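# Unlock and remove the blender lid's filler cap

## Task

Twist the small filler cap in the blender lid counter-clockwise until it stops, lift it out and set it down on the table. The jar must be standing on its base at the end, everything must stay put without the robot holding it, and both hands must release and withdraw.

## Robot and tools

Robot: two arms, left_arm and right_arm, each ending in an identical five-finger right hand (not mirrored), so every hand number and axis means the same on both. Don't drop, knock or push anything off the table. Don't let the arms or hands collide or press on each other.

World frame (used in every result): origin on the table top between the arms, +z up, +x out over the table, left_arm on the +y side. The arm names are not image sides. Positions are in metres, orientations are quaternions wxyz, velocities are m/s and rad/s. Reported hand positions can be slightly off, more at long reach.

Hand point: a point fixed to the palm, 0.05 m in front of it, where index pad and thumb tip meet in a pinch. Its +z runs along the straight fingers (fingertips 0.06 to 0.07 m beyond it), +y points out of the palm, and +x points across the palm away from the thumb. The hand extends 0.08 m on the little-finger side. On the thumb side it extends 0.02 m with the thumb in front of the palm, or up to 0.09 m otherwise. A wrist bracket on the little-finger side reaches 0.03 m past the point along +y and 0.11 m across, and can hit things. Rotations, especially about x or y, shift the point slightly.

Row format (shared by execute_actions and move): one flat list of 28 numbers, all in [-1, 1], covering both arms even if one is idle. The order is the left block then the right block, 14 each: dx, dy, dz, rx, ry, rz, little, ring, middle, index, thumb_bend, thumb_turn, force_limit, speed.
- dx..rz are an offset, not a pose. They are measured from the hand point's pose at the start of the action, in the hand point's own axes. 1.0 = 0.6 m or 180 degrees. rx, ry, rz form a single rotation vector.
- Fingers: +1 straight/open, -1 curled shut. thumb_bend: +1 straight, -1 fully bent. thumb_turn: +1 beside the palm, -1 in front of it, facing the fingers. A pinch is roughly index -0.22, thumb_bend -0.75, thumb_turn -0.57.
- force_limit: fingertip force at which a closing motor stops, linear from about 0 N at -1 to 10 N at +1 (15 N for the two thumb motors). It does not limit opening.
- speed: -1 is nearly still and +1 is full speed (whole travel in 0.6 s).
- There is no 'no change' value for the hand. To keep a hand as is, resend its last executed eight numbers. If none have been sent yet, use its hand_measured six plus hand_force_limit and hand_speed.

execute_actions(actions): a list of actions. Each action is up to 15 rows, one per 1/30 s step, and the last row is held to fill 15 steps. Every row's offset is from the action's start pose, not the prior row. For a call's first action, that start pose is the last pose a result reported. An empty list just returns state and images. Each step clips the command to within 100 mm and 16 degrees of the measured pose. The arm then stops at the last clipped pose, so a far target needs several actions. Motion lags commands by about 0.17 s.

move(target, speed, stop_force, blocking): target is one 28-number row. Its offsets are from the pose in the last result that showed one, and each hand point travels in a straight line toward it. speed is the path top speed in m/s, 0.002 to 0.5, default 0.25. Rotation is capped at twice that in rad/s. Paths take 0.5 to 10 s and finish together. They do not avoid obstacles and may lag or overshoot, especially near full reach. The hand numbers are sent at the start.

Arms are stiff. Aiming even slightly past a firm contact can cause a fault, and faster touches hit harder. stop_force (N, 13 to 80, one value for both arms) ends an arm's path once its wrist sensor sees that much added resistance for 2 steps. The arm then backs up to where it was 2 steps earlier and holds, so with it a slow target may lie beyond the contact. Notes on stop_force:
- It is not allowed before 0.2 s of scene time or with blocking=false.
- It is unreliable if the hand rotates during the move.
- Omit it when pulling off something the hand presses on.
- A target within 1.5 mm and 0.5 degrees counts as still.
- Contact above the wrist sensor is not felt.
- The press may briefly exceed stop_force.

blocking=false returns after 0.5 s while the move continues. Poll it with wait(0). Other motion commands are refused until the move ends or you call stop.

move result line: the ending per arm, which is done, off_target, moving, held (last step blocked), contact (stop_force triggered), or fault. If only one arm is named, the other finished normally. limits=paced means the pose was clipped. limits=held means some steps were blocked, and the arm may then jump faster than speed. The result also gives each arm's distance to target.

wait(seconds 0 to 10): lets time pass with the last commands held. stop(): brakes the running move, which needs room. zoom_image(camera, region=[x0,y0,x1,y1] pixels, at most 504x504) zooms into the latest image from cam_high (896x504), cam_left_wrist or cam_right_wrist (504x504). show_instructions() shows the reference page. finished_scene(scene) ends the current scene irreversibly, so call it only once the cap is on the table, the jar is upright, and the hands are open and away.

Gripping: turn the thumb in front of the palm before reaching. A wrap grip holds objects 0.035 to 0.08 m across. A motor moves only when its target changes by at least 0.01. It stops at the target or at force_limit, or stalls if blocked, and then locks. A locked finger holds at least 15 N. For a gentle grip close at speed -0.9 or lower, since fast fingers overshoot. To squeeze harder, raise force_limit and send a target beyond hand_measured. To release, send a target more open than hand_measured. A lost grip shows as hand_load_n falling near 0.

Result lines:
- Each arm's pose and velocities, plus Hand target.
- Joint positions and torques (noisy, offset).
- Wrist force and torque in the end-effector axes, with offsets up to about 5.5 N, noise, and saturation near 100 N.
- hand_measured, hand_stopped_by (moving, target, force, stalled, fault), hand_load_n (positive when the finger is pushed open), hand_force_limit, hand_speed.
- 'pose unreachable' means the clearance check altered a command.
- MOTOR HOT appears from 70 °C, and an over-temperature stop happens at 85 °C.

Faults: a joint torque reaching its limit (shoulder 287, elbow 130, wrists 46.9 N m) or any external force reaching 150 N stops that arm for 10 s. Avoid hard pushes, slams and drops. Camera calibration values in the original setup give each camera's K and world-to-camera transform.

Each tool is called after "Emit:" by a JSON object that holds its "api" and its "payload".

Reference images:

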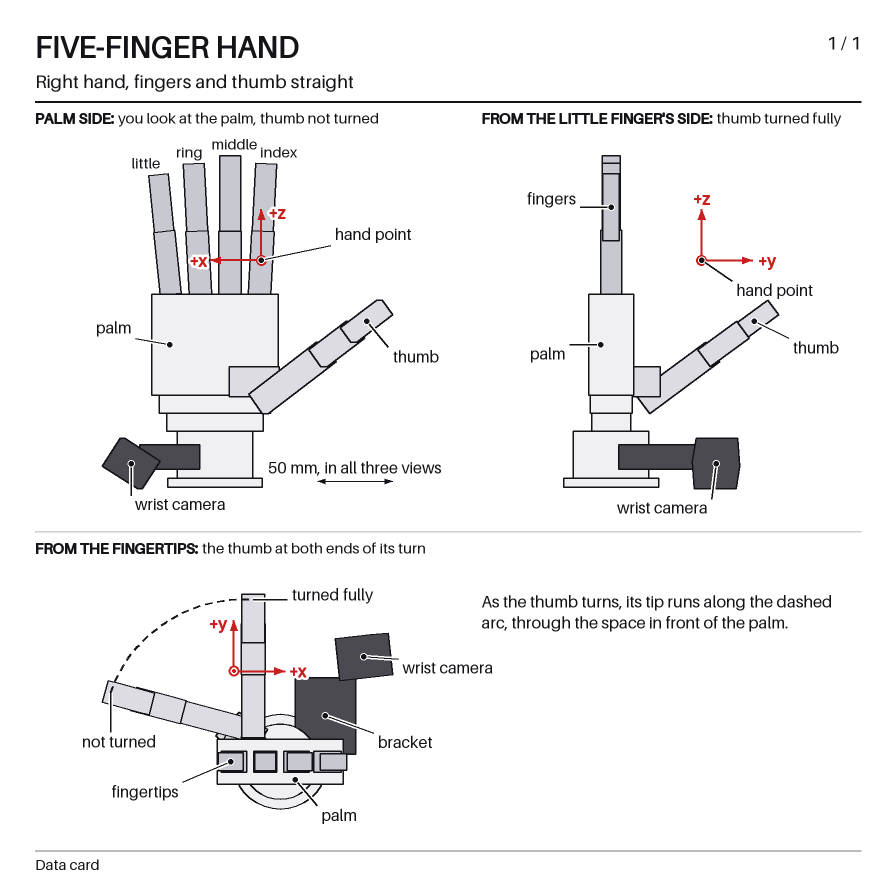

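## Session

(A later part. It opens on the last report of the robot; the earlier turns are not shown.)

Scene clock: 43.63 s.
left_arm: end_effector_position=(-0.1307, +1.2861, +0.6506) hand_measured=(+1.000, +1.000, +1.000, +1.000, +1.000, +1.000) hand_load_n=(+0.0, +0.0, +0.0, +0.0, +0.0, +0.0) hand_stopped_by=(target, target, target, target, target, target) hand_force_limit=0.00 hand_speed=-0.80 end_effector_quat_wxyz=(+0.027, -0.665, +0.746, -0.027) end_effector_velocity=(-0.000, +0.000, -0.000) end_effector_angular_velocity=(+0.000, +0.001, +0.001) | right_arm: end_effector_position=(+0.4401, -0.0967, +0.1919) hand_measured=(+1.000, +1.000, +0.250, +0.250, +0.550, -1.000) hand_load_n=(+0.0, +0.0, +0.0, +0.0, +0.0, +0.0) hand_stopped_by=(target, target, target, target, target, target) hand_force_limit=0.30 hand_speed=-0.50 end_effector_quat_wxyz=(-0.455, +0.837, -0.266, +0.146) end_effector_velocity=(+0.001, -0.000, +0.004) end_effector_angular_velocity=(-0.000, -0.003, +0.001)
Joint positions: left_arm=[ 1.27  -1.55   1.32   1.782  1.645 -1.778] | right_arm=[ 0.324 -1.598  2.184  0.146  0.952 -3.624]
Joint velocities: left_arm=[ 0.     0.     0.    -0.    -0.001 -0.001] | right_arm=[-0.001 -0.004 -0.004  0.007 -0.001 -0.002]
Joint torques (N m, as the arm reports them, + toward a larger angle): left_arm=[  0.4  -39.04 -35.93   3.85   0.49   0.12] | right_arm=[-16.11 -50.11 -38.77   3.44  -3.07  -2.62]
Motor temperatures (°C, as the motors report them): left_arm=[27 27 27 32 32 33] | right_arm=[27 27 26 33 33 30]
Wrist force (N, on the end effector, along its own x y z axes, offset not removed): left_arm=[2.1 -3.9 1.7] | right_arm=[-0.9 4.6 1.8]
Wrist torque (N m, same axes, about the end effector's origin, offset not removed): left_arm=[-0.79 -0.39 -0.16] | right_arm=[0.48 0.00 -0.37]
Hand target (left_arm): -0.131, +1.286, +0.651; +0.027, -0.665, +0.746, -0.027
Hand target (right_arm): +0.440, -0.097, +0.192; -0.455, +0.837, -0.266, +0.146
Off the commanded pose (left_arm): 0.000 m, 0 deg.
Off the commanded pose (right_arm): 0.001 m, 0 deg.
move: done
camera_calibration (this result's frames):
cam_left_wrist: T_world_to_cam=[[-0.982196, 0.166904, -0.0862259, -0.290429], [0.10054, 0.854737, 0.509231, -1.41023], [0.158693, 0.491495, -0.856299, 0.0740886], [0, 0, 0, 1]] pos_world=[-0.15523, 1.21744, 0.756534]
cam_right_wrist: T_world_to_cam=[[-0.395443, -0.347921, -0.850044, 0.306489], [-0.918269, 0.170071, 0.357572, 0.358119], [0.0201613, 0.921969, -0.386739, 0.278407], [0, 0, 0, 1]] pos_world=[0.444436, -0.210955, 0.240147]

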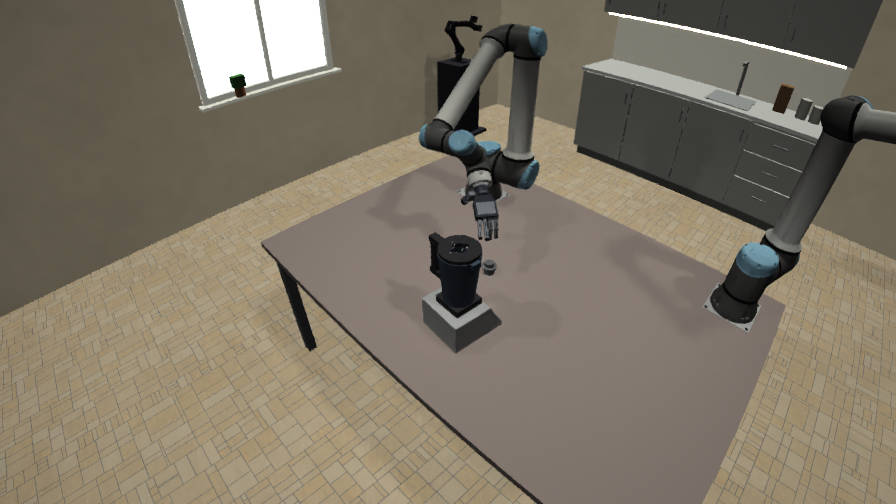

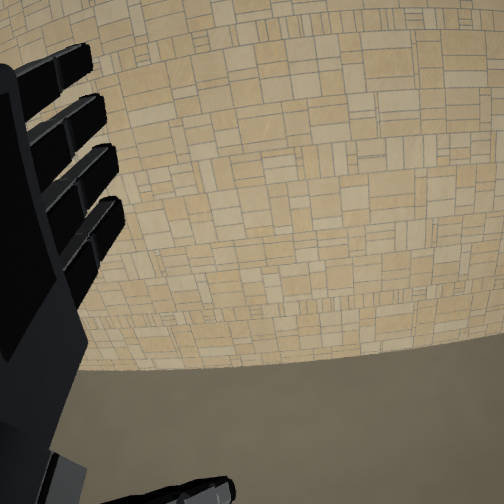

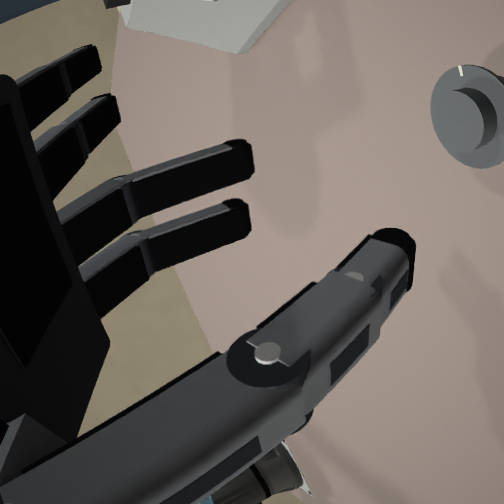

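Emit:
{"api": "move", "payload": {"target": [0,0,0,0,0,0, 1,1,1,1,1,1,0,-0.8, 0,-0.17,-0.13,0,0,0, 1,1,0.25,0.25,0.55,-1,0.3,-0.5], "speed": 0.25}}

Emit:
{"api": "finished_scene", "payload": {"scene": 1}}

Scene clock: 45.10 s.
left_arm: end_effector_position=(-0.1307, +1.2861, +0.6506) hand_measured=(+1.000, +1.000, +1.000, +1.000, +1.000, +1.000) hand_load_n=(+0.0, +0.0, +0.0, +0.0, +0.0, +0.0) hand_stopped_by=(target, target, target, target, target, target) hand_force_limit=0.00 hand_speed=-0.80 end_effector_quat_wxyz=(+0.027, -0.665, +0.746, -0.027) end_effector_velocity=(+0.000, +0.000, -0.000) end_effector_angular_velocity=(-0.000, +0.000, +0.000) | right_arm: end_effector_position=(+0.4342, -0.1048, +0.3195) hand_measured=(+1.000, +1.000, +0.250, +0.250, +0.550, -1.000) hand_load_n=(+0.0, +0.0, +0.0, +0.0, +0.0, +0.0) hand_stopped_by=(target, target, target, target, target, target) hand_force_limit=0.30 hand_speed=-0.50 end_effector_quat_wxyz=(-0.455, +0.837, -0.266, +0.146) end_effector_velocity=(-0.000, -0.001, +0.003) end_effector_angular_velocity=(-0.002, -0.000, -0.000)
Joint positions: left_arm=[ 1.27  -1.55   1.32   1.782  1.645 -1.778] | right_arm=[ 0.306 -1.721  2.046  0.415  0.938 -3.639]
Joint velocities: left_arm=[-0.  0.  0. -0. -0. -0.] | right_arm=[-0.001 -0.002 -0.003  0.007  0.    -0.003]
Joint torques (N m, as the arm reports them, + toward a larger angle): left_arm=[  0.18 -39.26 -36.25   4.04   0.47   0.07] | right_arm=[-16.64 -43.21 -44.81   3.66  -3.48  -2.62]
Motor temperatures (°C, as the motors report them): left_arm=[27 27 27 32 32 33] | right_arm=[27 27 26 33 33 30]
Wrist force (N, on the end effector, along its own x y z axes, offset not removed): left_arm=[0.4 -4.6 2.1] | right_arm=[0.5 2.9 2.9]
Wrist torque (N m, same axes, about the end effector's origin, offset not removed): left_arm=[-0.90 -0.16 -0.18] | right_arm=[0.20 -0.26 -0.27]
Hand target (left_arm): -0.131, +1.286, +0.651; +0.027, -0.665, +0.746, -0.027
Hand target (right_arm): +0.434, -0.105, +0.320; -0.455, +0.837, -0.266, +0.146
Off the commanded pose (left_arm): 0.000 m, 0 deg.
Off the commanded pose (right_arm): 0.000 m, 0 deg.
move: done
camera_calibration (this result's frames):
cam_left_wrist: T_world_to_cam=[[-0.982196, 0.166904, -0.0862259, -0.290429], [0.10054, 0.854737, 0.509231, -1.41023], [0.158693, 0.491495, -0.856299, 0.0740885], [0, 0, 0, 1]] pos_world=[-0.15523, 1.21744, 0.756534]
cam_right_wrist: T_world_to_cam=[[-0.395402, -0.347829, -0.850101, 0.409819], [-0.918285, 0.170094, 0.35752, 0.308546], [0.0202409, 0.921999, -0.386662, 0.335289], [0, 0, 0, 1]] pos_world=[0.43859, -0.219071, 0.367719]

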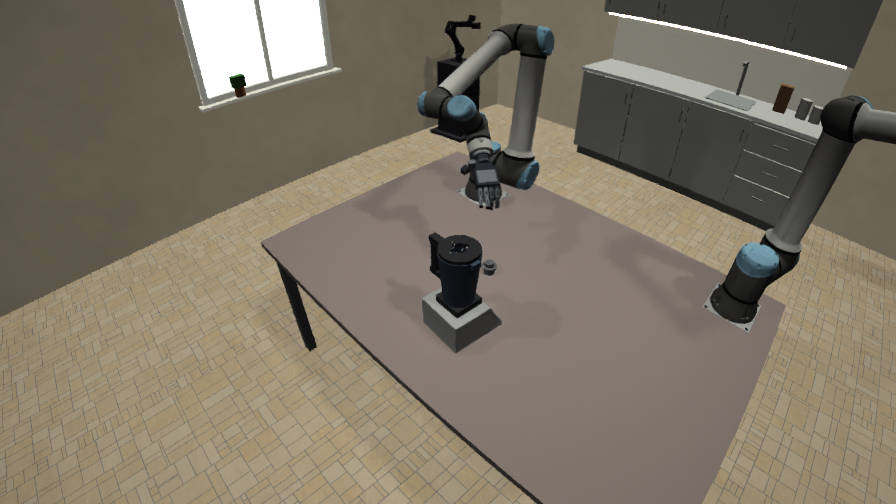

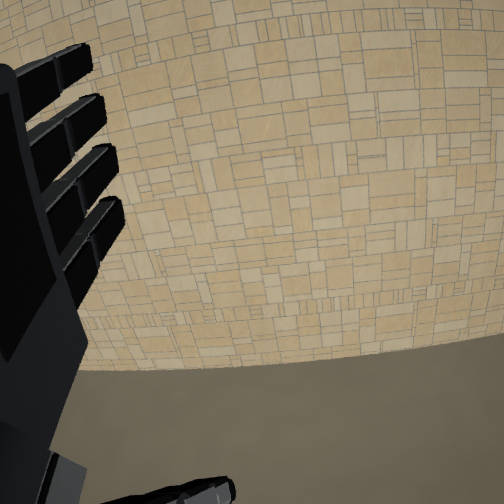

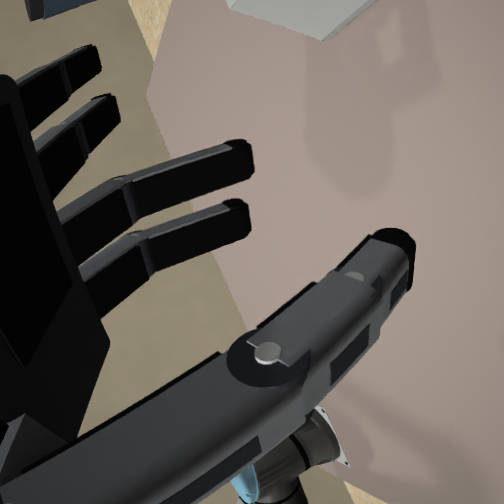

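The scene is finished: the task was done.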